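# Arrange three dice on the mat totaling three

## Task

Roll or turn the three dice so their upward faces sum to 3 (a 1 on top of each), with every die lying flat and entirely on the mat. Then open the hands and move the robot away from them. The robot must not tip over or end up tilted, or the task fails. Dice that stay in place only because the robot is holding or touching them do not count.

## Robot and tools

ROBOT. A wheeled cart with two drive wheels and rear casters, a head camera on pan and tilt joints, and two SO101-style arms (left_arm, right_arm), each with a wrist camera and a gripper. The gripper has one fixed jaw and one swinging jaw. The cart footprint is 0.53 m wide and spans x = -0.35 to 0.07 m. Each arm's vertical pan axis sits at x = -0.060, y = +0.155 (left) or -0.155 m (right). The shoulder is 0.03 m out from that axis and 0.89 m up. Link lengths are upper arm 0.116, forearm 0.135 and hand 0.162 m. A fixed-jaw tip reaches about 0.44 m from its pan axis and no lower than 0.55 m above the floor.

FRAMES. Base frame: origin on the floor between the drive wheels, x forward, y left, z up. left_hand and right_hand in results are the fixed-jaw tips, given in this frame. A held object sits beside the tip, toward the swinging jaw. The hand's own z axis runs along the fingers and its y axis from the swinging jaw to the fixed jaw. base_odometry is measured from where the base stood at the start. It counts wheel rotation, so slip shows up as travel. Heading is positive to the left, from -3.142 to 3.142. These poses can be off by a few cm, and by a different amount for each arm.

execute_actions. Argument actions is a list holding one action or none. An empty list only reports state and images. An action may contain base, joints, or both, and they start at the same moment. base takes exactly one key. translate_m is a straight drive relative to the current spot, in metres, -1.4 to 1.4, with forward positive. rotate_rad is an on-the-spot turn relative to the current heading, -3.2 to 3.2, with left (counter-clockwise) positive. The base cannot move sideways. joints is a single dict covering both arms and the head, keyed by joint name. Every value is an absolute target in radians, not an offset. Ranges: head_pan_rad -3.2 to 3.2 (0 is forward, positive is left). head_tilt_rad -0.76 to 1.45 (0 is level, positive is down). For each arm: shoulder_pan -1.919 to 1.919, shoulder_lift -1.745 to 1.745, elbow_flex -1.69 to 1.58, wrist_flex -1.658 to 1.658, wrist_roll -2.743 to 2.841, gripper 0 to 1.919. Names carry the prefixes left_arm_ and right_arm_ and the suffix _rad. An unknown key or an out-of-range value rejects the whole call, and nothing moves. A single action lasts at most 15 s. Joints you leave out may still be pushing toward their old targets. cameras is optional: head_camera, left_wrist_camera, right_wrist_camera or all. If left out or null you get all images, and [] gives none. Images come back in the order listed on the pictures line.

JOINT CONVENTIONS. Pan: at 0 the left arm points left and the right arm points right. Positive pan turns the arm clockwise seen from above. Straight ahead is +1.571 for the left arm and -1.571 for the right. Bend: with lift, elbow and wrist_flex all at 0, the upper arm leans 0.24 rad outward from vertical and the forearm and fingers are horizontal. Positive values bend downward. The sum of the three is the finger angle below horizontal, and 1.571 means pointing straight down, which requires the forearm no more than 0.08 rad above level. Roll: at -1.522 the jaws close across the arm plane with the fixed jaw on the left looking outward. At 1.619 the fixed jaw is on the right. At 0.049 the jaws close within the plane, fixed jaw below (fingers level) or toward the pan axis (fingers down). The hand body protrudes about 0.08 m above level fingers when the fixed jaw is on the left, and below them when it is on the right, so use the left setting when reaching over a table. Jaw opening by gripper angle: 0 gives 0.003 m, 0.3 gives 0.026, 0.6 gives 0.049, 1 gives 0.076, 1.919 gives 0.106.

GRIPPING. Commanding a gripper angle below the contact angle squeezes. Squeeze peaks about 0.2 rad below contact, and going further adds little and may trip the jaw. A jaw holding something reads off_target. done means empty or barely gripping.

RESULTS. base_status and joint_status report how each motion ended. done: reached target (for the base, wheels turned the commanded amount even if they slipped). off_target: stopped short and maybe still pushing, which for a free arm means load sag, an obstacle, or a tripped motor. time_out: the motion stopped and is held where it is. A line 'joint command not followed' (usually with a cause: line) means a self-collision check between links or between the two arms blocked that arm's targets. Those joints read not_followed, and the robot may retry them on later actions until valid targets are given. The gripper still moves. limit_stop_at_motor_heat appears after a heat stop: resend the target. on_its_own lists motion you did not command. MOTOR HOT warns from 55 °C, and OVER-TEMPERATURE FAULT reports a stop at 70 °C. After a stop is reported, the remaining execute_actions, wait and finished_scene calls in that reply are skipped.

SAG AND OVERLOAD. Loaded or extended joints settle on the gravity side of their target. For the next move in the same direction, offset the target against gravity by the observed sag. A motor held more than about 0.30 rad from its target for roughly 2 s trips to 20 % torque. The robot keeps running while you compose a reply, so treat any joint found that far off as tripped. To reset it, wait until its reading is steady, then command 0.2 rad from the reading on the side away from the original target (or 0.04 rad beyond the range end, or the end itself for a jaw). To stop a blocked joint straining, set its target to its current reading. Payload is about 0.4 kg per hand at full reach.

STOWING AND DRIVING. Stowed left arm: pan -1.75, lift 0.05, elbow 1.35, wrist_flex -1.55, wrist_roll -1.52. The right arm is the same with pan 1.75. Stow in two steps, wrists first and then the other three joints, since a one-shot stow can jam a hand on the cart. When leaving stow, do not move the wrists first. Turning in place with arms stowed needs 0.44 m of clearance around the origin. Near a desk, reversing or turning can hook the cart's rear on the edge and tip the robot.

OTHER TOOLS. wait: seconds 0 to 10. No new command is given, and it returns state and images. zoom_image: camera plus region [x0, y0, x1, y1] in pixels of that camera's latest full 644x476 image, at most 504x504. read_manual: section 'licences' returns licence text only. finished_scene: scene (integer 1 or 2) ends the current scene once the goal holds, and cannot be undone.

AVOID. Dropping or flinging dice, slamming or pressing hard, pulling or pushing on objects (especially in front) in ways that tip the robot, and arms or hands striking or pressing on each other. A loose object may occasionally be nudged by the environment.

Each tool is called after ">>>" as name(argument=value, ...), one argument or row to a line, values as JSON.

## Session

>>> execute_actions(
  actions=[],
)

Scene clock: 0.00 s.
base_odometry: x=+0.000 y=+0.000 heading=+0.000 (m, m, rad; odometry frame)
base_status: not commanded
joint_positions: head_pan_rad=-0.031 head_tilt_rad=+0.013 left_arm_shoulder_pan_rad=-1.718 left_arm_shoulder_lift_rad=+0.097 left_arm_elbow_flex_rad=+1.364 left_arm_wrist_flex_rad=-1.637 left_arm_wrist_roll_rad=-1.520 left_arm_gripper_rad=+1.920 right_arm_shoulder_pan_rad=+1.732 right_arm_shoulder_lift_rad=+0.027 right_arm_elbow_flex_rad=+1.341 right_arm_wrist_flex_rad=-1.520 right_arm_wrist_roll_rad=-1.495 right_arm_gripper_rad=+1.920
joint_status: not commanded
left_hand: x=-0.3034 y=+0.1112 z=+0.8977 quat_wxyz=(-0.055, -0.640, -0.048, +0.765) (m; base frame)
right_hand: x=-0.3103 y=-0.1220 z=+0.8984 quat_wxyz=(-0.072, +0.650, -0.044, -0.755) (m; base frame)
pictures: head_camera, left_wrist_camera, right_wrist_camera
Images, in order (width x height): head_camera 644x476, left_wrist_camera 644x476, right_wrist_camera 644x476.

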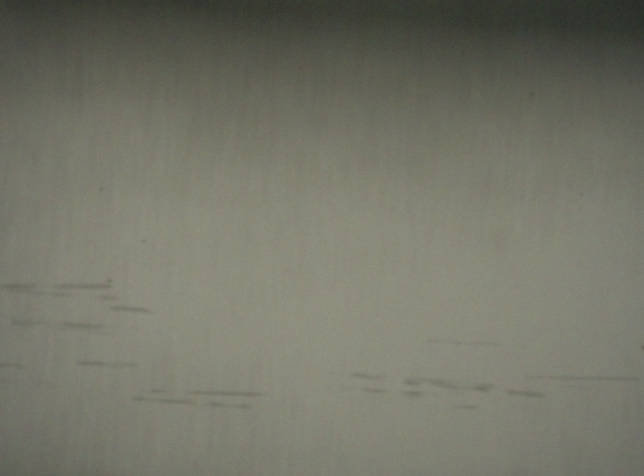

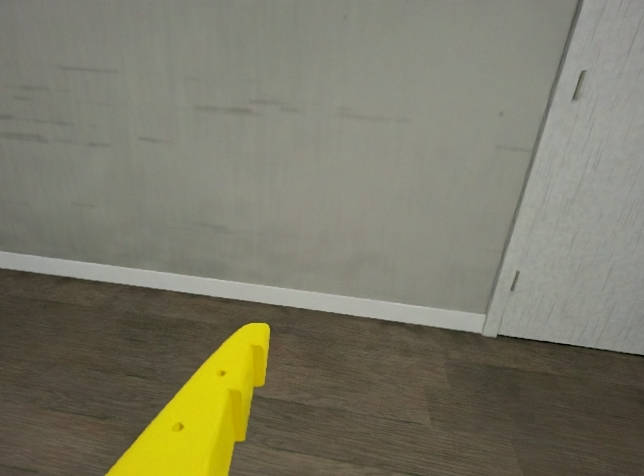

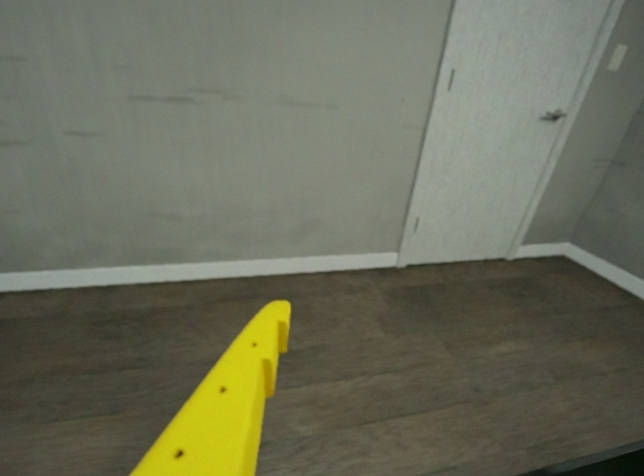

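>>> execute_actions(
  actions=[
    {"joints": {"head_tilt_rad": 0.5, "head_pan_rad": 0.0, "left_arm_shoulder_pan_rad": 0.3, "right_arm_shoulder_pan_rad": -0.3}},
  ],
)

Scene clock: 9.13 s.
base_odometry: x=+0.000 y=+0.000 heading=+0.000 (m, m, rad; odometry frame)
base_status: not commanded
joint_positions: head_pan_rad=-0.010 head_tilt_rad=+0.494 left_arm_shoulder_pan_rad=+0.290 left_arm_shoulder_lift_rad=+0.097 left_arm_elbow_flex_rad=+1.364 left_arm_wrist_flex_rad=-1.637 left_arm_wrist_roll_rad=-1.520 left_arm_gripper_rad=+1.920 right_arm_shoulder_pan_rad=-0.291 right_arm_shoulder_lift_rad=+0.027 right_arm_elbow_flex_rad=+1.341 right_arm_wrist_flex_rad=-1.520 right_arm_wrist_roll_rad=-1.495 right_arm_gripper_rad=+1.920
joint_status: all done
left_hand: x=+0.0034 y=+0.3941 z=+0.8977 quat_wxyz=(+0.615, -0.384, +0.515, +0.457) (m; base frame)
right_hand: x=+0.0198 y=-0.3946 z=+0.8984 quat_wxyz=(+0.602, +0.382, +0.528, -0.461) (m; base frame)
pictures: head_camera, left_wrist_camera, right_wrist_camera
Images, in order (width x height): head_camera 644x476, left_wrist_camera 644x476, right_wrist_camera 644x476.

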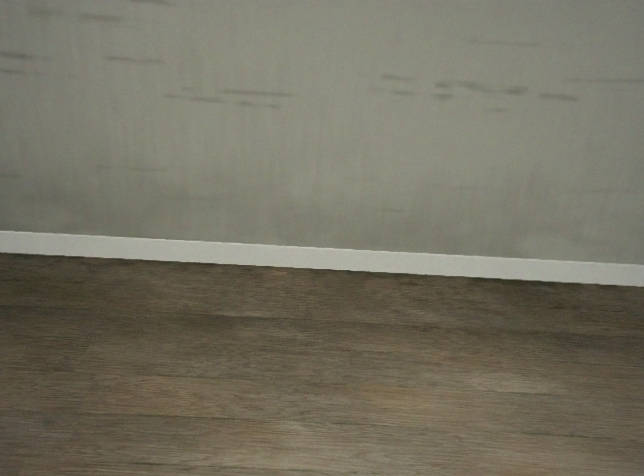

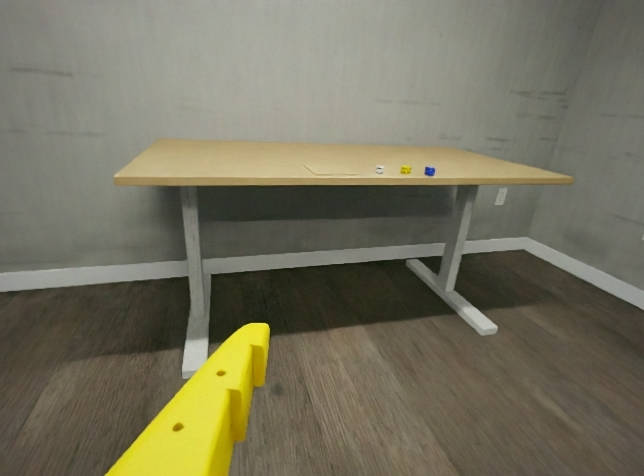

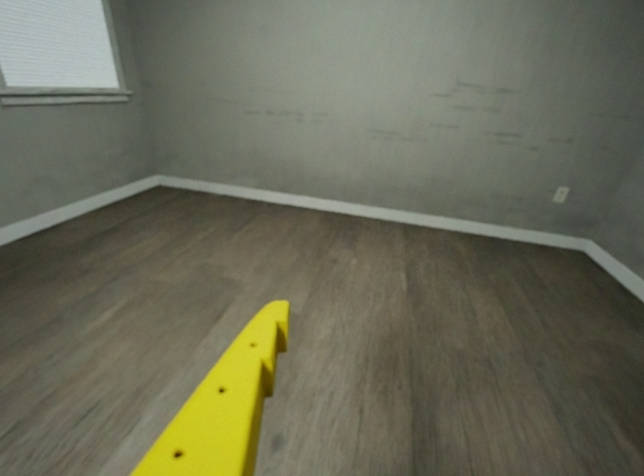

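>>> execute_actions(
  actions=[
    {"base": {"rotate_rad": 1.15}, "joints": {"head_tilt_rad": 0.5, "left_arm_shoulder_pan_rad": 1.0, "left_arm_shoulder_lift_rad": -0.6, "left_arm_elbow_flex_rad": 0.6, "right_arm_shoulder_pan_rad": -1.0, "right_arm_shoulder_lift_rad": -0.6, "right_arm_elbow_flex_rad": 0.6, "left_arm_wrist_flex_rad": 1.0, "right_arm_wrist_flex_rad": 1.0, "left_arm_gripper_rad": 0.5, "right_arm_gripper_rad": 0.5}},
  ],
  cameras=["head_camera"],
)

Scene clock: 30.00 s.
base_odometry: x=-0.001 y=+0.000 heading=+1.149 (m, m, rad; odometry frame)
base_status: done
joint_positions: head_pan_rad=-0.010 head_tilt_rad=+0.494 left_arm_shoulder_pan_rad=+0.990 left_arm_shoulder_lift_rad=-0.572 left_arm_elbow_flex_rad=+0.640 left_arm_wrist_flex_rad=+0.997 left_arm_wrist_roll_rad=-1.520 left_arm_gripper_rad=+0.510 right_arm_shoulder_pan_rad=-0.990 right_arm_shoulder_lift_rad=-0.568 right_arm_elbow_flex_rad=+0.639 right_arm_wrist_flex_rad=+0.992 right_arm_wrist_roll_rad=-1.495 right_arm_gripper_rad=+0.506
joint_status: all done
left_hand: x=+0.1076 y=+0.2742 z=+0.8593 quat_wxyz=(+0.240, -0.278, +0.927, +0.071) (m; base frame)
right_hand: x=+0.1165 y=-0.2615 z=+0.8590 quat_wxyz=(+0.239, +0.264, +0.931, -0.075) (m; base frame)
pictures: head_camera
Images, in order (width x height): head_camera 644x476.

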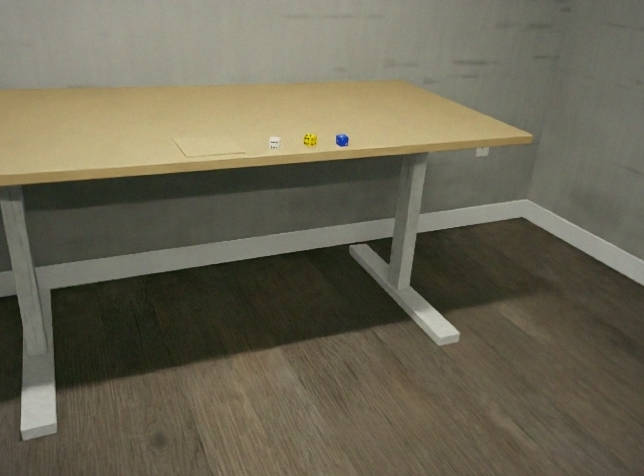

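>>> zoom_image(
  camera="head_camera",
  region=[255, 120, 365, 165],
)

Region (255, 120, 365, 165) of head_camera's 644x476 image, scaled by 4.582; it fills the top 206 rows of this view, and the rest is white.

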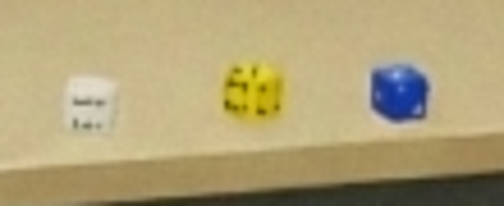

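>>> execute_actions(
  actions=[
    {"base": {"translate_m": 0.8}, "joints": {"head_tilt_rad": 0.72}},
  ],
  cameras=["head_camera"],
)

Scene clock: 60.10 s.
base_odometry: x=+0.324 y=+0.731 heading=+1.152 (m, m, rad; odometry frame)
base_status: done
joint_positions: head_pan_rad=-0.010 head_tilt_rad=+0.715 left_arm_shoulder_pan_rad=+0.991 left_arm_shoulder_lift_rad=-0.574 left_arm_elbow_flex_rad=+0.639 left_arm_wrist_flex_rad=+0.997 left_arm_wrist_roll_rad=-1.520 left_arm_gripper_rad=+0.510 right_arm_shoulder_pan_rad=-0.990 right_arm_shoulder_lift_rad=-0.569 right_arm_elbow_flex_rad=+0.639 right_arm_wrist_flex_rad=+0.992 right_arm_wrist_roll_rad=-1.495 right_arm_gripper_rad=+0.506
joint_status: all done
left_hand: x=+0.1080 y=+0.2741 z=+0.8599 quat_wxyz=(+0.241, -0.278, +0.927, +0.072) (m; base frame)
right_hand: x=+0.1165 y=-0.2616 z=+0.8593 quat_wxyz=(+0.240, +0.264, +0.931, -0.075) (m; base frame)
pictures: head_camera
Images, in order (width x height): head_camera 644x476.

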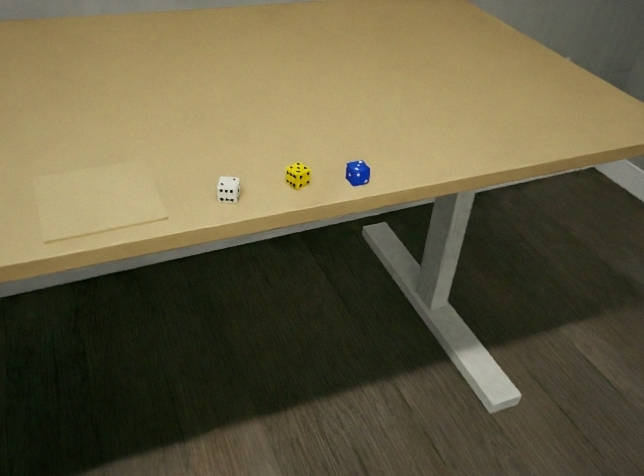

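>>> zoom_image(
  camera="head_camera",
  region=[205, 150, 385, 215],
)

>>> zoom_image(
  camera="head_camera",
  region=[270, 150, 385, 200],
)

Region (205, 150, 385, 215) of head_camera's 644x476 image, scaled by 2.800; it fills the top 182 rows of this view, and the rest is white.

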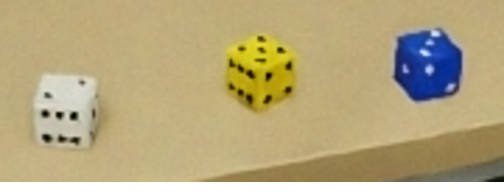

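Region (270, 150, 385, 200) of head_camera's 644x476 image, scaled by 4.383; it fills the top 219 rows of this view, and the rest is white.

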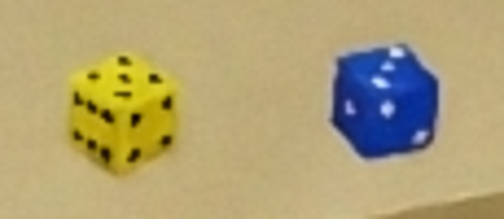

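>>> execute_actions(
  actions=[
    {"base": {"translate_m": 0.158}},
  ],
  cameras=[],
)

>>> execute_actions(
  actions=[
    {"base": {"rotate_rad": 0.71}, "joints": {"head_pan_rad": -0.6, "head_tilt_rad": 1.0, "left_arm_shoulder_pan_rad": 0.4}},
  ],
  cameras=[],
)

>>> execute_actions(
  actions=[
    {"base": {"translate_m": 0.23}, "joints": {"right_arm_shoulder_pan_rad": -1.27, "right_arm_shoulder_lift_rad": 0.2, "right_arm_elbow_flex_rad": -0.2, "right_arm_wrist_flex_rad": 1.5, "right_arm_gripper_rad": 0.55}},
  ],
  cameras=["head_camera", "right_wrist_camera"],
)

Scene clock: 149.97 s.
base_odometry: x=+0.388 y=+0.875 heading=+1.154 (m, m, rad; odometry frame)
base_status: done
joint_positions: head_pan_rad=-0.010 head_tilt_rad=+0.715 left_arm_shoulder_pan_rad=+0.991 left_arm_shoulder_lift_rad=-0.574 left_arm_elbow_flex_rad=+0.639 left_arm_wrist_flex_rad=+0.997 left_arm_wrist_roll_rad=-1.520 left_arm_gripper_rad=+0.510 right_arm_shoulder_pan_rad=-0.990 right_arm_shoulder_lift_rad=-0.569 right_arm_elbow_flex_rad=+0.639 right_arm_wrist_flex_rad=+0.992 right_arm_wrist_roll_rad=-1.495 right_arm_gripper_rad=+0.506
joint_status: not commanded
left_hand: x=+0.1080 y=+0.2741 z=+0.8599 quat_wxyz=(+0.241, -0.278, +0.927, +0.072) (m; base frame)
right_hand: x=+0.1165 y=-0.2616 z=+0.8593 quat_wxyz=(+0.240, +0.264, +0.931, -0.075) (m; base frame)
pictures: none
No camera images: the call's "cameras" was empty. Leave "cameras" out to get every camera's image.

Scene clock: 151.60 s.
base_odometry: x=+0.388 y=+0.874 heading=+1.863 (m, m, rad; odometry frame)
base_status: done
joint_positions: head_pan_rad=-0.590 head_tilt_rad=+0.995 left_arm_shoulder_pan_rad=+0.409 left_arm_shoulder_lift_rad=-0.574 left_arm_elbow_flex_rad=+0.639 left_arm_wrist_flex_rad=+0.997 left_arm_wrist_roll_rad=-1.520 left_arm_gripper_rad=+0.510 right_arm_shoulder_pan_rad=-0.990 right_arm_shoulder_lift_rad=-0.569 right_arm_elbow_flex_rad=+0.639 right_arm_wrist_flex_rad=+0.992 right_arm_wrist_roll_rad=-1.495 right_arm_gripper_rad=+0.506
joint_status: all done
left_hand: x=+0.0147 y=+0.3469 z=+0.8599 quat_wxyz=(+0.211, -0.532, +0.808, +0.138) (m; base frame)
right_hand: x=+0.1165 y=-0.2616 z=+0.8593 quat_wxyz=(+0.240, +0.264, +0.931, -0.075) (m; base frame)
pictures: none
No camera images: the call's "cameras" was empty. Leave "cameras" out to get every camera's image.

Scene clock: 153.67 s.
base_odometry: x=+0.321 y=+1.094 heading=+1.866 (m, m, rad; odometry frame)
base_status: done
joint_positions: head_pan_rad=-0.590 head_tilt_rad=+0.995 left_arm_shoulder_pan_rad=+0.409 left_arm_shoulder_lift_rad=-0.574 left_arm_elbow_flex_rad=+0.639 left_arm_wrist_flex_rad=+0.997 left_arm_wrist_roll_rad=-1.520 left_arm_gripper_rad=+0.510 right_arm_shoulder_pan_rad=-1.260 right_arm_shoulder_lift_rad=+0.207 right_arm_elbow_flex_rad=-0.166 right_arm_wrist_flex_rad=+1.489 right_arm_wrist_roll_rad=-1.495 right_arm_gripper_rad=+0.544
joint_status: all done
left_hand: x=+0.0147 y=+0.3469 z=+0.8599 quat_wxyz=(+0.211, -0.532, +0.808, +0.138) (m; base frame)
right_hand: x=+0.1538 y=-0.2155 z=+0.8377 quat_wxyz=(+0.020, +0.141, +0.990, -0.003) (m; base frame)
pictures: head_camera, right_wrist_camera
Images, in order (width x height): head_camera 644x476, right_wrist_camera 644x476.

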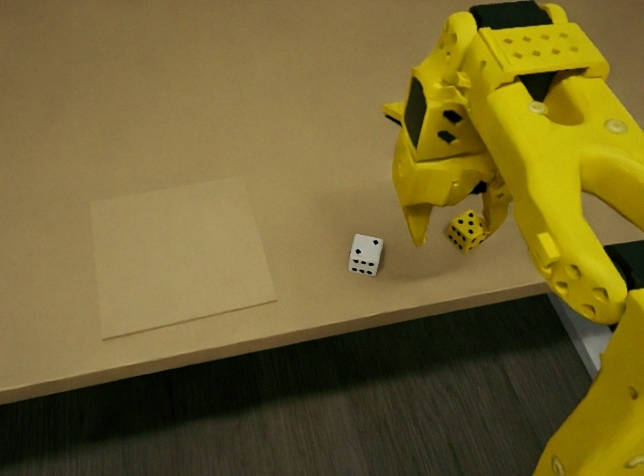

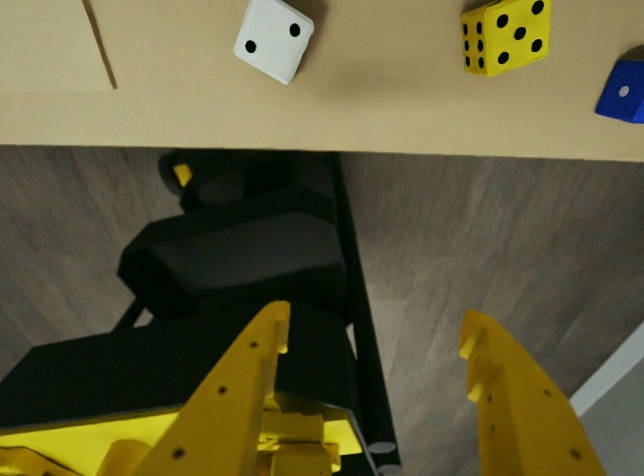

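>>> execute_actions(
  actions=[
    {"base": {"translate_m": 0.06}, "joints": {"right_arm_shoulder_pan_rad": -1.325, "right_arm_shoulder_lift_rad": 0.645, "right_arm_elbow_flex_rad": -0.41, "right_arm_wrist_flex_rad": 1.457, "right_arm_wrist_roll_rad": -1.99, "head_tilt_rad": 1.08}},
  ],
  cameras=["head_camera", "right_wrist_camera"],
)

Scene clock: 184.10 s.
base_odometry: x=+0.303 y=+1.152 heading=+1.867 (m, m, rad; odometry frame)
base_status: done
joint_positions: head_pan_rad=-0.590 head_tilt_rad=+1.075 left_arm_shoulder_pan_rad=+0.407 left_arm_shoulder_lift_rad=-0.574 left_arm_elbow_flex_rad=+0.639 left_arm_wrist_flex_rad=+0.997 left_arm_wrist_roll_rad=-1.520 left_arm_gripper_rad=+0.510 right_arm_shoulder_pan_rad=-1.316 right_arm_shoulder_lift_rad=+0.658 right_arm_elbow_flex_rad=-0.378 right_arm_wrist_flex_rad=+1.466 right_arm_wrist_roll_rad=-1.979 right_arm_gripper_rad=+0.544
joint_status: all done
left_hand: x=+0.0144 y=+0.3470 z=+0.8599 quat_wxyz=(+0.211, -0.533, +0.808, +0.138) (m; base frame)
right_hand: x=+0.1621 y=-0.2057 z=+0.7751 quat_wxyz=(-0.087, +0.347, +0.934, -0.009) (m; base frame)
pictures: head_camera, right_wrist_camera
Images, in order (width x height): head_camera 644x476, right_wrist_camera 644x476.

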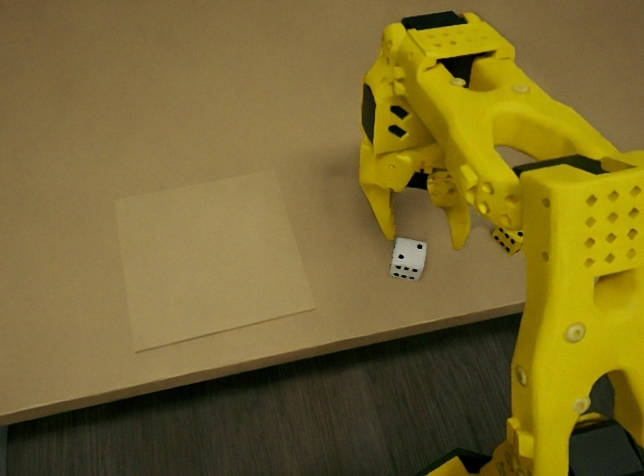

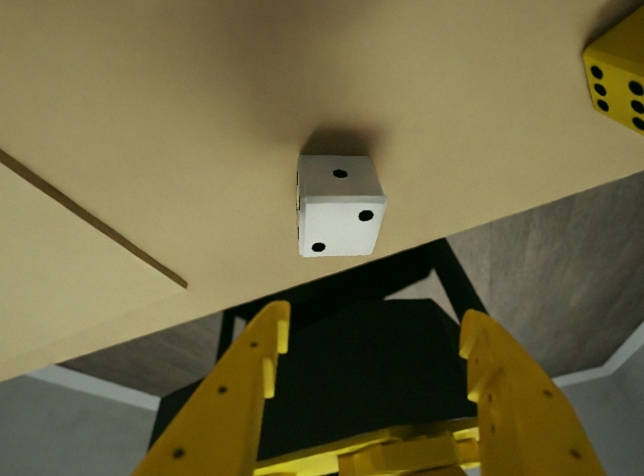

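>>> execute_actions(
  actions=[
    {"joints": {"right_arm_shoulder_pan_rad": -1.29, "right_arm_shoulder_lift_rad": 0.92, "right_arm_elbow_flex_rad": -0.63, "right_arm_wrist_flex_rad": 1.4, "right_arm_wrist_roll_rad": -1.94}},
  ],
  cameras=["head_camera", "right_wrist_camera"],
)

Scene clock: 212.87 s.
base_odometry: x=+0.303 y=+1.152 heading=+1.867 (m, m, rad; odometry frame)
base_status: not commanded
joint_positions: head_pan_rad=-0.590 head_tilt_rad=+1.075 left_arm_shoulder_pan_rad=+0.407 left_arm_shoulder_lift_rad=-0.574 left_arm_elbow_flex_rad=+0.639 left_arm_wrist_flex_rad=+0.997 left_arm_wrist_roll_rad=-1.520 left_arm_gripper_rad=+0.510 right_arm_shoulder_pan_rad=-1.300 right_arm_shoulder_lift_rad=+0.936 right_arm_elbow_flex_rad=-0.599 right_arm_wrist_flex_rad=+1.410 right_arm_wrist_roll_rad=-1.950 right_arm_gripper_rad=+0.544
joint_status: all done
left_hand: x=+0.0144 y=+0.3470 z=+0.8599 quat_wxyz=(+0.211, -0.533, +0.808, +0.138) (m; base frame)
right_hand: x=+0.1748 y=-0.2128 z=+0.7400 quat_wxyz=(-0.087, +0.341, +0.936, -0.007) (m; base frame)
pictures: head_camera, right_wrist_camera
Images, in order (width x height): head_camera 644x476, right_wrist_camera 644x476.

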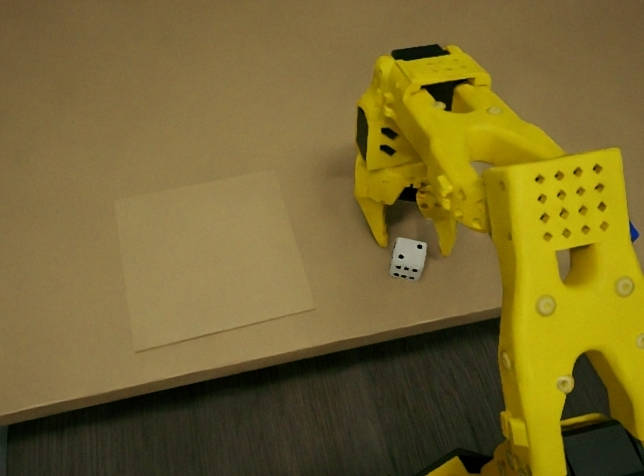

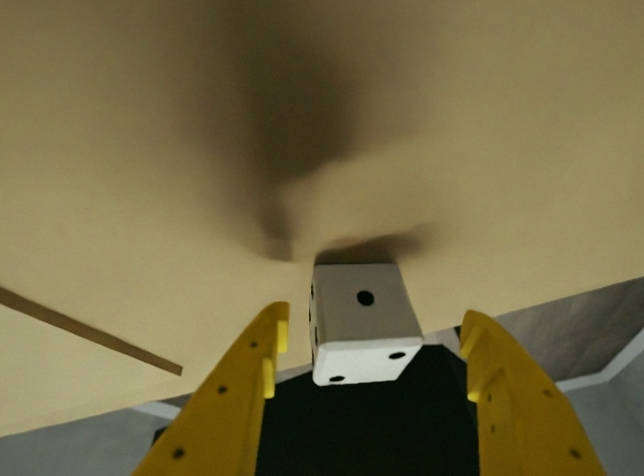

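>>> execute_actions(
  actions=[
    {"joints": {"right_arm_shoulder_lift_rad": 0.962}},
  ],
  cameras=["right_wrist_camera"],
)

>>> execute_actions(
  actions=[
    {"joints": {"right_arm_gripper_rad": 0.08}},
  ],
  cameras=["head_camera", "right_wrist_camera"],
)

Scene clock: 227.97 s.
base_odometry: x=+0.303 y=+1.152 heading=+1.867 (m, m, rad; odometry frame)
base_status: not commanded
joint_positions: head_pan_rad=-0.590 head_tilt_rad=+1.075 left_arm_shoulder_pan_rad=+0.407 left_arm_shoulder_lift_rad=-0.574 left_arm_elbow_flex_rad=+0.639 left_arm_wrist_flex_rad=+0.997 left_arm_wrist_roll_rad=-1.520 left_arm_gripper_rad=+0.510 right_arm_shoulder_pan_rad=-1.300 right_arm_shoulder_lift_rad=+0.977 right_arm_elbow_flex_rad=-0.601 right_arm_wrist_flex_rad=+1.410 right_arm_wrist_roll_rad=-1.950 right_arm_gripper_rad=+0.544
joint_status: all done
left_hand: x=+0.0144 y=+0.3470 z=+0.8599 quat_wxyz=(+0.211, -0.533, +0.808, +0.138) (m; base frame)
right_hand: x=+0.1688 y=-0.2111 z=+0.7315 quat_wxyz=(-0.107, +0.340, +0.934, -0.008) (m; base frame)
pictures: right_wrist_camera
Images, in order (width x height): right_wrist_camera 644x476.

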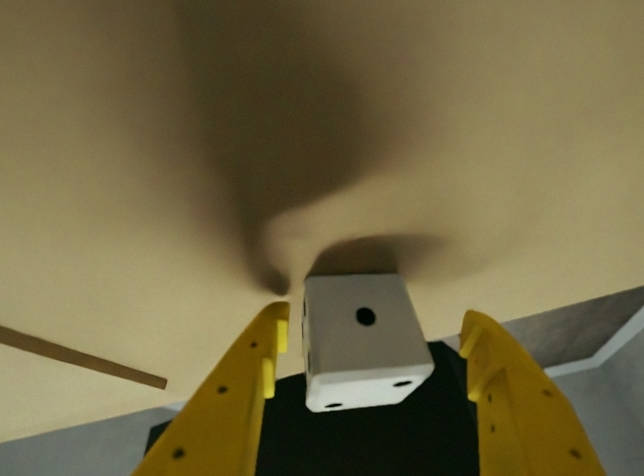

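Scene clock: 228.73 s.
base_odometry: x=+0.303 y=+1.152 heading=+1.867 (m, m, rad; odometry frame)
base_status: not commanded
joint_positions: head_pan_rad=-0.590 head_tilt_rad=+1.075 left_arm_shoulder_pan_rad=+0.407 left_arm_shoulder_lift_rad=-0.574 left_arm_elbow_flex_rad=+0.639 left_arm_wrist_flex_rad=+0.997 left_arm_wrist_roll_rad=-1.520 left_arm_gripper_rad=+0.510 right_arm_shoulder_pan_rad=-1.300 right_arm_shoulder_lift_rad=+0.977 right_arm_elbow_flex_rad=-0.601 right_arm_wrist_flex_rad=+1.410 right_arm_wrist_roll_rad=-1.950 right_arm_gripper_rad=+0.297
joint_status: right_arm_gripper_rad off_target (ended at +0.297, target +0.080)
left_hand: x=+0.0144 y=+0.3470 z=+0.8599 quat_wxyz=(+0.211, -0.533, +0.808, +0.138) (m; base frame)
right_hand: x=+0.1688 y=-0.2111 z=+0.7315 quat_wxyz=(-0.107, +0.340, +0.934, -0.008) (m; base frame)
pictures: head_camera, right_wrist_camera
Images, in order (width x height): head_camera 644x476, right_wrist_camera 644x476.

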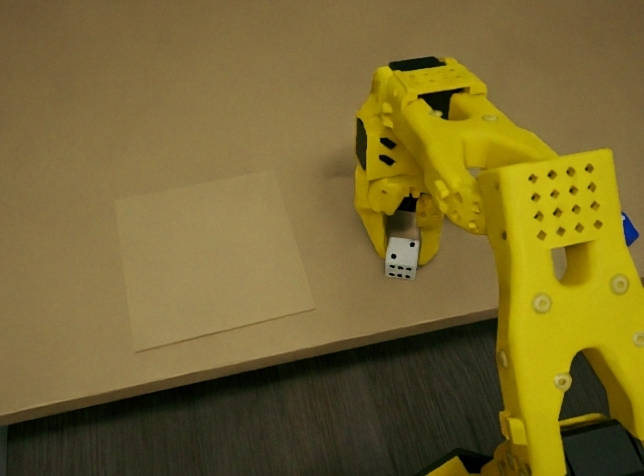

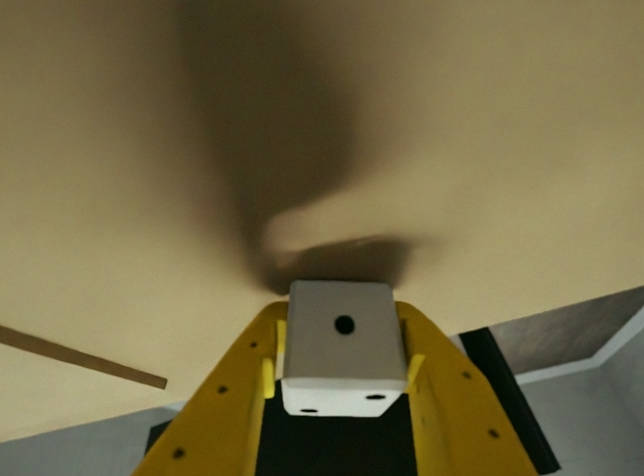

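>>> execute_actions(
  actions=[
    {"joints": {"right_arm_shoulder_lift_rad": 0.75, "right_arm_wrist_flex_rad": -0.975, "right_arm_wrist_roll_rad": -1.512, "right_arm_shoulder_pan_rad": -1.84, "right_arm_gripper_rad": 0.1, "head_pan_rad": -0.35, "head_tilt_rad": 1.0}},
  ],
  cameras=[],
)

>>> execute_actions(
  actions=[
    {"joints": {"right_arm_shoulder_lift_rad": 1.092, "right_arm_elbow_flex_rad": 0.04}},
  ],
  cameras=["head_camera", "right_wrist_camera"],
)

Scene clock: 264.27 s.
base_odometry: x=+0.303 y=+1.152 heading=+1.867 (m, m, rad; odometry frame)
base_status: not commanded
joint_positions: head_pan_rad=-0.360 head_tilt_rad=+1.015 left_arm_shoulder_pan_rad=+0.407 left_arm_shoulder_lift_rad=-0.574 left_arm_elbow_flex_rad=+0.639 left_arm_wrist_flex_rad=+0.997 left_arm_wrist_roll_rad=-1.520 left_arm_gripper_rad=+0.510 right_arm_shoulder_pan_rad=-1.831 right_arm_shoulder_lift_rad=+0.819 right_arm_elbow_flex_rad=-0.601 right_arm_wrist_flex_rad=-0.956 right_arm_wrist_roll_rad=-1.525 right_arm_gripper_rad=+0.297
joint_status: right_arm_gripper_rad off_target (ended at +0.297, target +0.100); the others done
left_hand: x=+0.0144 y=+0.3470 z=+0.8599 quat_wxyz=(+0.211, -0.533, +0.808, +0.138) (m; base frame)
right_hand: x=+0.3086 y=-0.0489 z=+1.0341 quat_wxyz=(+0.907, -0.052, +0.401, +0.120) (m; base frame)
pictures: none
No camera images: the call's "cameras" was empty. Leave "cameras" out to get every camera's image.

Scene clock: 265.43 s.
base_odometry: x=+0.303 y=+1.152 heading=+1.867 (m, m, rad; odometry frame)
base_status: not commanded
joint_positions: head_pan_rad=-0.360 head_tilt_rad=+1.015 left_arm_shoulder_pan_rad=+0.407 left_arm_shoulder_lift_rad=-0.574 left_arm_elbow_flex_rad=+0.639 left_arm_wrist_flex_rad=+0.997 left_arm_wrist_roll_rad=-1.520 left_arm_gripper_rad=+0.510 right_arm_shoulder_pan_rad=-1.831 right_arm_shoulder_lift_rad=+1.113 right_arm_elbow_flex_rad=+0.041 right_arm_wrist_flex_rad=-0.959 right_arm_wrist_roll_rad=-1.525 right_arm_gripper_rad=+0.297
joint_status: all done
left_hand: x=+0.0144 y=+0.3470 z=+0.8599 quat_wxyz=(+0.211, -0.533, +0.808, +0.138) (m; base frame)
right_hand: x=+0.2864 y=-0.0548 z=+0.7660 quat_wxyz=(+0.629, -0.099, +0.766, +0.083) (m; base frame)
pictures: head_camera, right_wrist_camera
Images, in order (width x height): head_camera 644x476, right_wrist_camera 644x476.

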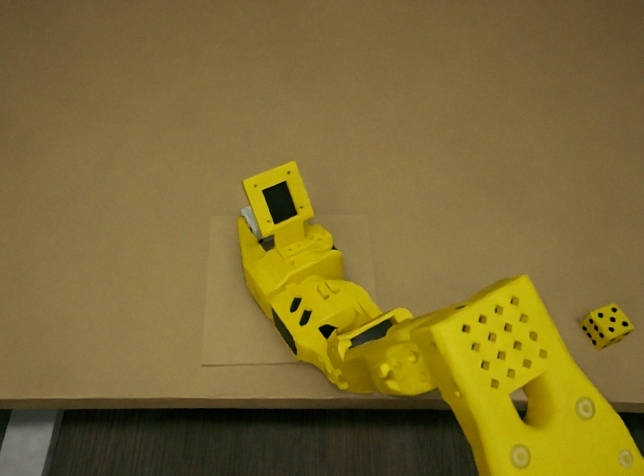

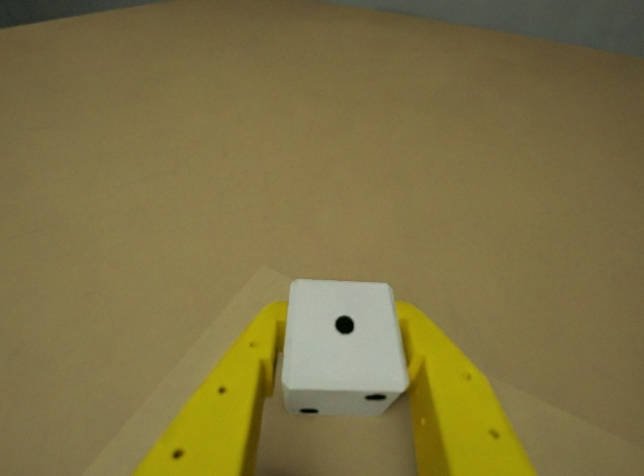

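>>> execute_actions(
  actions=[
    {"joints": {"right_arm_shoulder_lift_rad": 1.185, "right_arm_wrist_flex_rad": -1.063, "right_arm_shoulder_pan_rad": -1.88}},
  ],
  cameras=["right_wrist_camera"],
)

Scene clock: 276.53 s.
base_odometry: x=+0.303 y=+1.152 heading=+1.867 (m, m, rad; odometry frame)
base_status: not commanded
joint_positions: head_pan_rad=-0.360 head_tilt_rad=+1.015 left_arm_shoulder_pan_rad=+0.407 left_arm_shoulder_lift_rad=-0.574 left_arm_elbow_flex_rad=+0.639 left_arm_wrist_flex_rad=+0.997 left_arm_wrist_roll_rad=-1.520 left_arm_gripper_rad=+0.510 right_arm_shoulder_pan_rad=-1.869 right_arm_shoulder_lift_rad=+1.196 right_arm_elbow_flex_rad=+0.041 right_arm_wrist_flex_rad=-1.045 right_arm_wrist_roll_rad=-1.524 right_arm_gripper_rad=+0.297
joint_status: all done
left_hand: x=+0.0144 y=+0.3470 z=+0.8599 quat_wxyz=(+0.211, -0.533, +0.808, +0.138) (m; base frame)
right_hand: x=+0.2742 y=-0.0441 z=+0.7525 quat_wxyz=(+0.629, -0.114, +0.763, +0.095) (m; base frame)
pictures: right_wrist_camera
Images, in order (width x height): right_wrist_camera 644x476.

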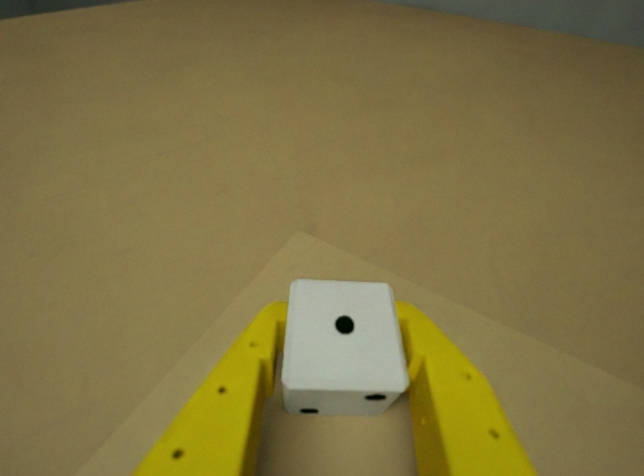

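>>> execute_actions(
  actions=[
    {"joints": {"right_arm_shoulder_lift_rad": 1.203}},
  ],
  cameras=[],
)

Scene clock: 279.97 s.
base_odometry: x=+0.303 y=+1.152 heading=+1.867 (m, m, rad; odometry frame)
base_status: not commanded
joint_positions: head_pan_rad=-0.360 head_tilt_rad=+1.015 left_arm_shoulder_pan_rad=+0.407 left_arm_shoulder_lift_rad=-0.574 left_arm_elbow_flex_rad=+0.639 left_arm_wrist_flex_rad=+0.997 left_arm_wrist_roll_rad=-1.520 left_arm_gripper_rad=+0.510 right_arm_shoulder_pan_rad=-1.871 right_arm_shoulder_lift_rad=+1.202 right_arm_elbow_flex_rad=+0.041 right_arm_wrist_flex_rad=-1.053 right_arm_wrist_roll_rad=-1.524 right_arm_gripper_rad=+0.297
joint_status: all done
left_hand: x=+0.0144 y=+0.3470 z=+0.8599 quat_wxyz=(+0.211, -0.533, +0.808, +0.138) (m; base frame)
right_hand: x=+0.2734 y=-0.0437 z=+0.7517 quat_wxyz=(+0.629, -0.115, +0.763, +0.096) (m; base frame)
pictures: none
No camera images: the call's "cameras" was empty. Leave "cameras" out to get every camera's image.

Contact confirmed at about z = 0.752. Releasing.

>>> execute_actions(
  actions=[
    {"joints": {"right_arm_shoulder_lift_rad": 1.18, "right_arm_gripper_rad": 0.58}},
  ],
  cameras=["head_camera", "right_wrist_camera"],
)

Scene clock: 283.93 s.
base_odometry: x=+0.303 y=+1.152 heading=+1.867 (m, m, rad; odometry frame)
base_status: not commanded
joint_positions: head_pan_rad=-0.360 head_tilt_rad=+1.015 left_arm_shoulder_pan_rad=+0.407 left_arm_shoulder_lift_rad=-0.574 left_arm_elbow_flex_rad=+0.639 left_arm_wrist_flex_rad=+0.997 left_arm_wrist_roll_rad=-1.520 left_arm_gripper_rad=+0.510 right_arm_shoulder_pan_rad=-1.871 right_arm_shoulder_lift_rad=+1.202 right_arm_elbow_flex_rad=+0.041 right_arm_wrist_flex_rad=-1.053 right_arm_wrist_roll_rad=-1.524 right_arm_gripper_rad=+0.572
joint_status: all done
left_hand: x=+0.0144 y=+0.3470 z=+0.8599 quat_wxyz=(+0.211, -0.533, +0.808, +0.138) (m; base frame)
right_hand: x=+0.2734 y=-0.0437 z=+0.7517 quat_wxyz=(+0.629, -0.115, +0.763, +0.096) (m; base frame)
pictures: head_camera, right_wrist_camera
Images, in order (width x height): head_camera 644x476, right_wrist_camera 644x476.

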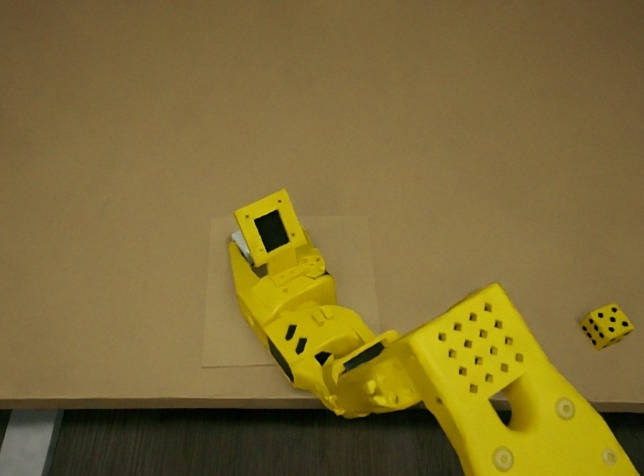

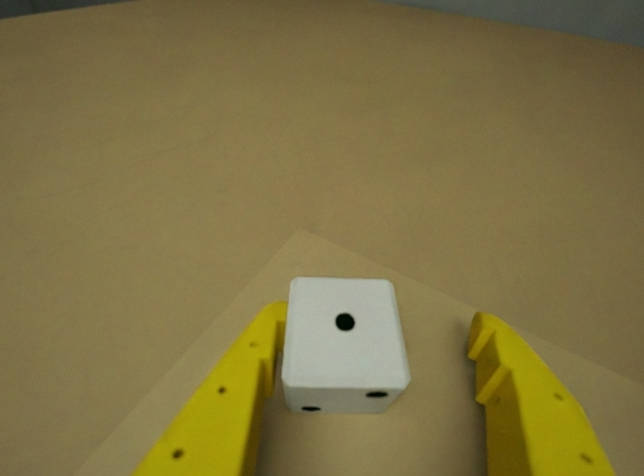

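>>> execute_actions(
  actions=[
    {"joints": {"right_arm_shoulder_pan_rad": -1.9, "right_arm_shoulder_lift_rad": 0.67, "right_arm_elbow_flex_rad": -0.545}},
  ],
  cameras=[],
)

>>> execute_actions(
  actions=[
    {"joints": {"right_arm_shoulder_pan_rad": -0.868, "right_arm_shoulder_lift_rad": 0.72, "right_arm_wrist_flex_rad": 1.358, "right_arm_wrist_roll_rad": -2.5, "head_pan_rad": -0.75}},
  ],
  cameras=["head_camera", "right_wrist_camera"],
)

Scene clock: 307.53 s.
base_odometry: x=+0.303 y=+1.152 heading=+1.867 (m, m, rad; odometry frame)
base_status: not commanded
joint_positions: head_pan_rad=-0.360 head_tilt_rad=+1.015 left_arm_shoulder_pan_rad=+0.407 left_arm_shoulder_lift_rad=-0.574 left_arm_elbow_flex_rad=+0.639 left_arm_wrist_flex_rad=+0.997 left_arm_wrist_roll_rad=-1.520 left_arm_gripper_rad=+0.510 right_arm_shoulder_pan_rad=-1.891 right_arm_shoulder_lift_rad=+0.735 right_arm_elbow_flex_rad=-0.505 right_arm_wrist_flex_rad=-1.053 right_arm_wrist_roll_rad=-1.524 right_arm_gripper_rad=+0.574
joint_status: all done
left_hand: x=+0.0144 y=+0.3470 z=+0.8599 quat_wxyz=(+0.211, -0.533, +0.808, +0.138) (m; base frame)
right_hand: x=+0.2873 y=-0.0318 z=+1.0508 quat_wxyz=(+0.919, -0.058, +0.360, +0.149) (m; base frame)
pictures: none
No camera images: the call's "cameras" was empty. Leave "cameras" out to get every camera's image.

Scene clock: 309.87 s.
base_odometry: x=+0.303 y=+1.152 heading=+1.867 (m, m, rad; odometry frame)
base_status: not commanded
joint_positions: head_pan_rad=-0.740 head_tilt_rad=+1.015 left_arm_shoulder_pan_rad=+0.407 left_arm_shoulder_lift_rad=-0.574 left_arm_elbow_flex_rad=+0.639 left_arm_wrist_flex_rad=+0.997 left_arm_wrist_roll_rad=-1.520 left_arm_gripper_rad=+0.510 right_arm_shoulder_pan_rad=-0.875 right_arm_shoulder_lift_rad=+0.741 right_arm_elbow_flex_rad=-0.512 right_arm_wrist_flex_rad=+1.347 right_arm_wrist_roll_rad=-2.489 right_arm_gripper_rad=+0.574
joint_status: all done
left_hand: x=+0.0144 y=+0.3470 z=+0.8599 quat_wxyz=(+0.211, -0.533, +0.808, +0.138) (m; base frame)
right_hand: x=+0.1465 y=-0.3214 z=+0.7720 quat_wxyz=(-0.002, +0.739, +0.674, +0.000) (m; base frame)
pictures: head_camera, right_wrist_camera
Images, in order (width x height): head_camera 644x476, right_wrist_camera 644x476.

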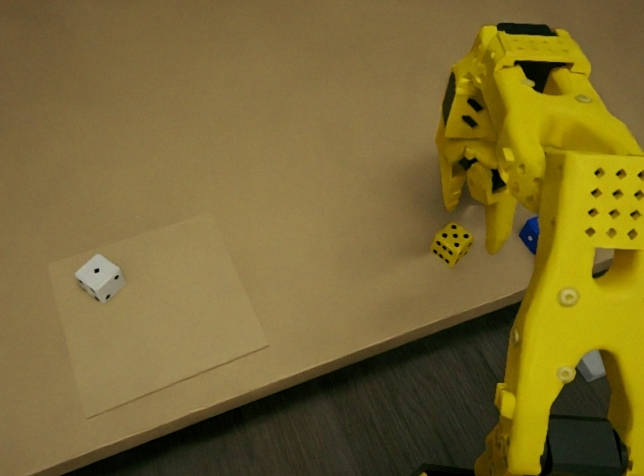

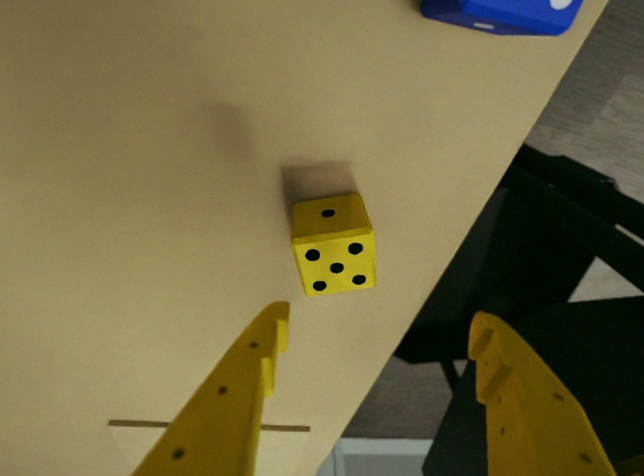

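>>> execute_actions(
  actions=[
    {"joints": {"right_arm_shoulder_lift_rad": 0.952, "right_arm_elbow_flex_rad": -0.657, "right_arm_wrist_flex_rad": 1.222, "right_arm_wrist_roll_rad": -2.32}},
  ],
  cameras=["head_camera", "right_wrist_camera"],
)

Scene clock: 330.13 s.
base_odometry: x=+0.303 y=+1.152 heading=+1.867 (m, m, rad; odometry frame)
base_status: not commanded
joint_positions: head_pan_rad=-0.740 head_tilt_rad=+1.015 left_arm_shoulder_pan_rad=+0.407 left_arm_shoulder_lift_rad=-0.574 left_arm_elbow_flex_rad=+0.639 left_arm_wrist_flex_rad=+0.997 left_arm_wrist_roll_rad=-1.520 left_arm_gripper_rad=+0.510 right_arm_shoulder_pan_rad=-0.875 right_arm_shoulder_lift_rad=+0.968 right_arm_elbow_flex_rad=-0.625 right_arm_wrist_flex_rad=+1.233 right_arm_wrist_roll_rad=-2.332 right_arm_gripper_rad=+0.574
joint_status: all done
left_hand: x=+0.0144 y=+0.3470 z=+0.8599 quat_wxyz=(+0.211, -0.533, +0.808, +0.138) (m; base frame)
right_hand: x=+0.1527 y=-0.3255 z=+0.7338 quat_wxyz=(-0.002, +0.684, +0.730, +0.000) (m; base frame)
pictures: head_camera, right_wrist_camera
Images, in order (width x height): head_camera 644x476, right_wrist_camera 644x476.

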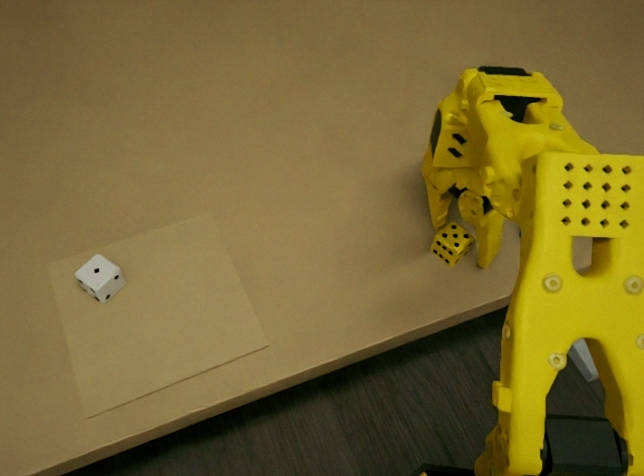

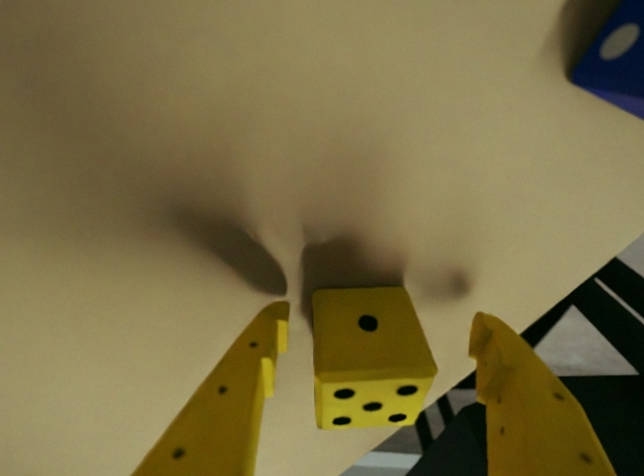

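>>> execute_actions(
  actions=[
    {"joints": {"right_arm_wrist_flex_rad": 1.265, "right_arm_gripper_rad": 0.1}},
  ],
  cameras=["right_wrist_camera"],
)

Scene clock: 336.87 s.
base_odometry: x=+0.303 y=+1.152 heading=+1.867 (m, m, rad; odometry frame)
base_status: not commanded
joint_positions: head_pan_rad=-0.740 head_tilt_rad=+1.015 left_arm_shoulder_pan_rad=+0.407 left_arm_shoulder_lift_rad=-0.574 left_arm_elbow_flex_rad=+0.639 left_arm_wrist_flex_rad=+0.997 left_arm_wrist_roll_rad=-1.520 left_arm_gripper_rad=+0.510 right_arm_shoulder_pan_rad=-0.875 right_arm_shoulder_lift_rad=+0.968 right_arm_elbow_flex_rad=-0.625 right_arm_wrist_flex_rad=+1.253 right_arm_wrist_roll_rad=-2.332 right_arm_gripper_rad=+0.297
joint_status: right_arm_gripper_rad off_target (ended at +0.297, target +0.100); the others done
left_hand: x=+0.0144 y=+0.3470 z=+0.8599 quat_wxyz=(+0.211, -0.533, +0.808, +0.138) (m; base frame)
right_hand: x=+0.1503 y=-0.3234 z=+0.7337 quat_wxyz=(-0.012, +0.684, +0.730, -0.001) (m; base frame)
pictures: right_wrist_camera
Images, in order (width x height): right_wrist_camera 644x476.

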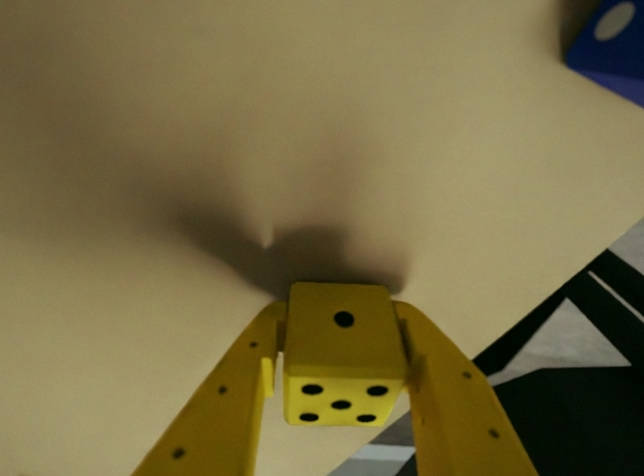

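>>> execute_actions(
  actions=[
    {"joints": {"right_arm_shoulder_lift_rad": 0.75, "right_arm_wrist_flex_rad": -1.305, "right_arm_wrist_roll_rad": -1.512, "right_arm_shoulder_pan_rad": -1.705, "head_pan_rad": -0.5}},
  ],
  cameras=[],
)

>>> execute_actions(
  actions=[
    {"joints": {"right_arm_shoulder_lift_rad": 1.094, "right_arm_elbow_flex_rad": 0.33}},
  ],
  cameras=["head_camera", "right_wrist_camera"],
)

Scene clock: 357.63 s.
base_odometry: x=+0.303 y=+1.152 heading=+1.867 (m, m, rad; odometry frame)
base_status: not commanded
joint_positions: head_pan_rad=-0.510 head_tilt_rad=+1.015 left_arm_shoulder_pan_rad=+0.407 left_arm_shoulder_lift_rad=-0.574 left_arm_elbow_flex_rad=+0.639 left_arm_wrist_flex_rad=+0.997 left_arm_wrist_roll_rad=-1.520 left_arm_gripper_rad=+0.510 right_arm_shoulder_pan_rad=-1.698 right_arm_shoulder_lift_rad=+0.821 right_arm_elbow_flex_rad=-0.625 right_arm_wrist_flex_rad=-1.290 right_arm_wrist_roll_rad=-1.524 right_arm_gripper_rad=+0.297
joint_status: all done
left_hand: x=+0.0144 y=+0.3470 z=+0.8599 quat_wxyz=(+0.211, -0.533, +0.808, +0.138) (m; base frame)
right_hand: x=+0.2752 y=-0.1045 z=+1.0718 quat_wxyz=(+0.970, -0.015, +0.235, +0.062) (m; base frame)
pictures: none
No camera images: the call's "cameras" was empty. Leave "cameras" out to get every camera's image.

Scene clock: 359.03 s.
base_odometry: x=+0.303 y=+1.152 heading=+1.867 (m, m, rad; odometry frame)
base_status: not commanded
joint_positions: head_pan_rad=-0.510 head_tilt_rad=+1.015 left_arm_shoulder_pan_rad=+0.407 left_arm_shoulder_lift_rad=-0.574 left_arm_elbow_flex_rad=+0.639 left_arm_wrist_flex_rad=+0.997 left_arm_wrist_roll_rad=-1.520 left_arm_gripper_rad=+0.510 right_arm_shoulder_pan_rad=-1.698 right_arm_shoulder_lift_rad=+1.115 right_arm_elbow_flex_rad=+0.329 right_arm_wrist_flex_rad=-1.292 right_arm_wrist_roll_rad=-1.524 right_arm_gripper_rad=+0.297
joint_status: all done
left_hand: x=+0.0144 y=+0.3470 z=+0.8599 quat_wxyz=(+0.211, -0.533, +0.808, +0.138) (m; base frame)
right_hand: x=+0.2611 y=-0.1063 z=+0.7607 quat_wxyz=(+0.650, -0.047, +0.757, +0.042) (m; base frame)
pictures: head_camera, right_wrist_camera
Images, in order (width x height): head_camera 644x476, right_wrist_camera 644x476.

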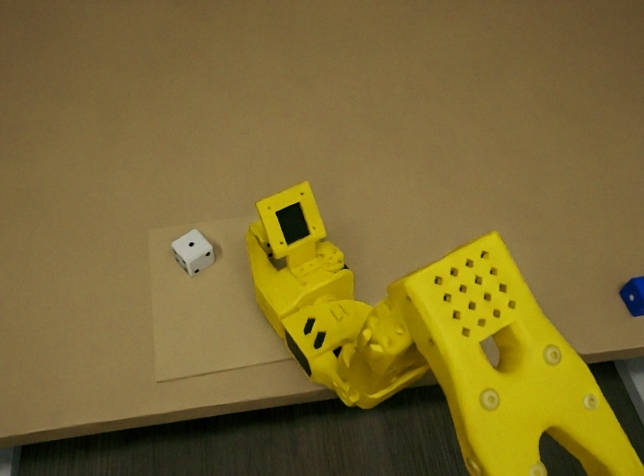

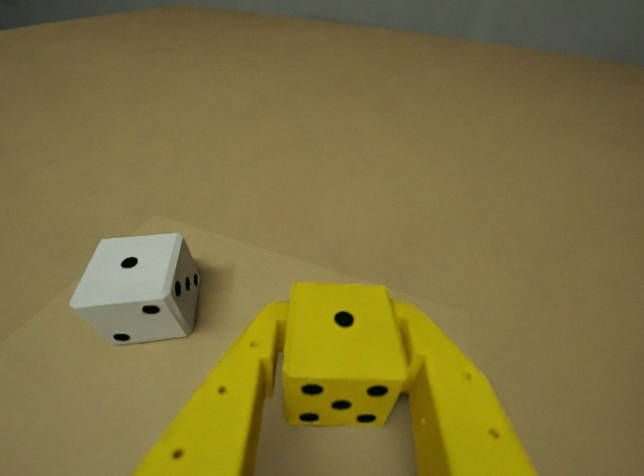

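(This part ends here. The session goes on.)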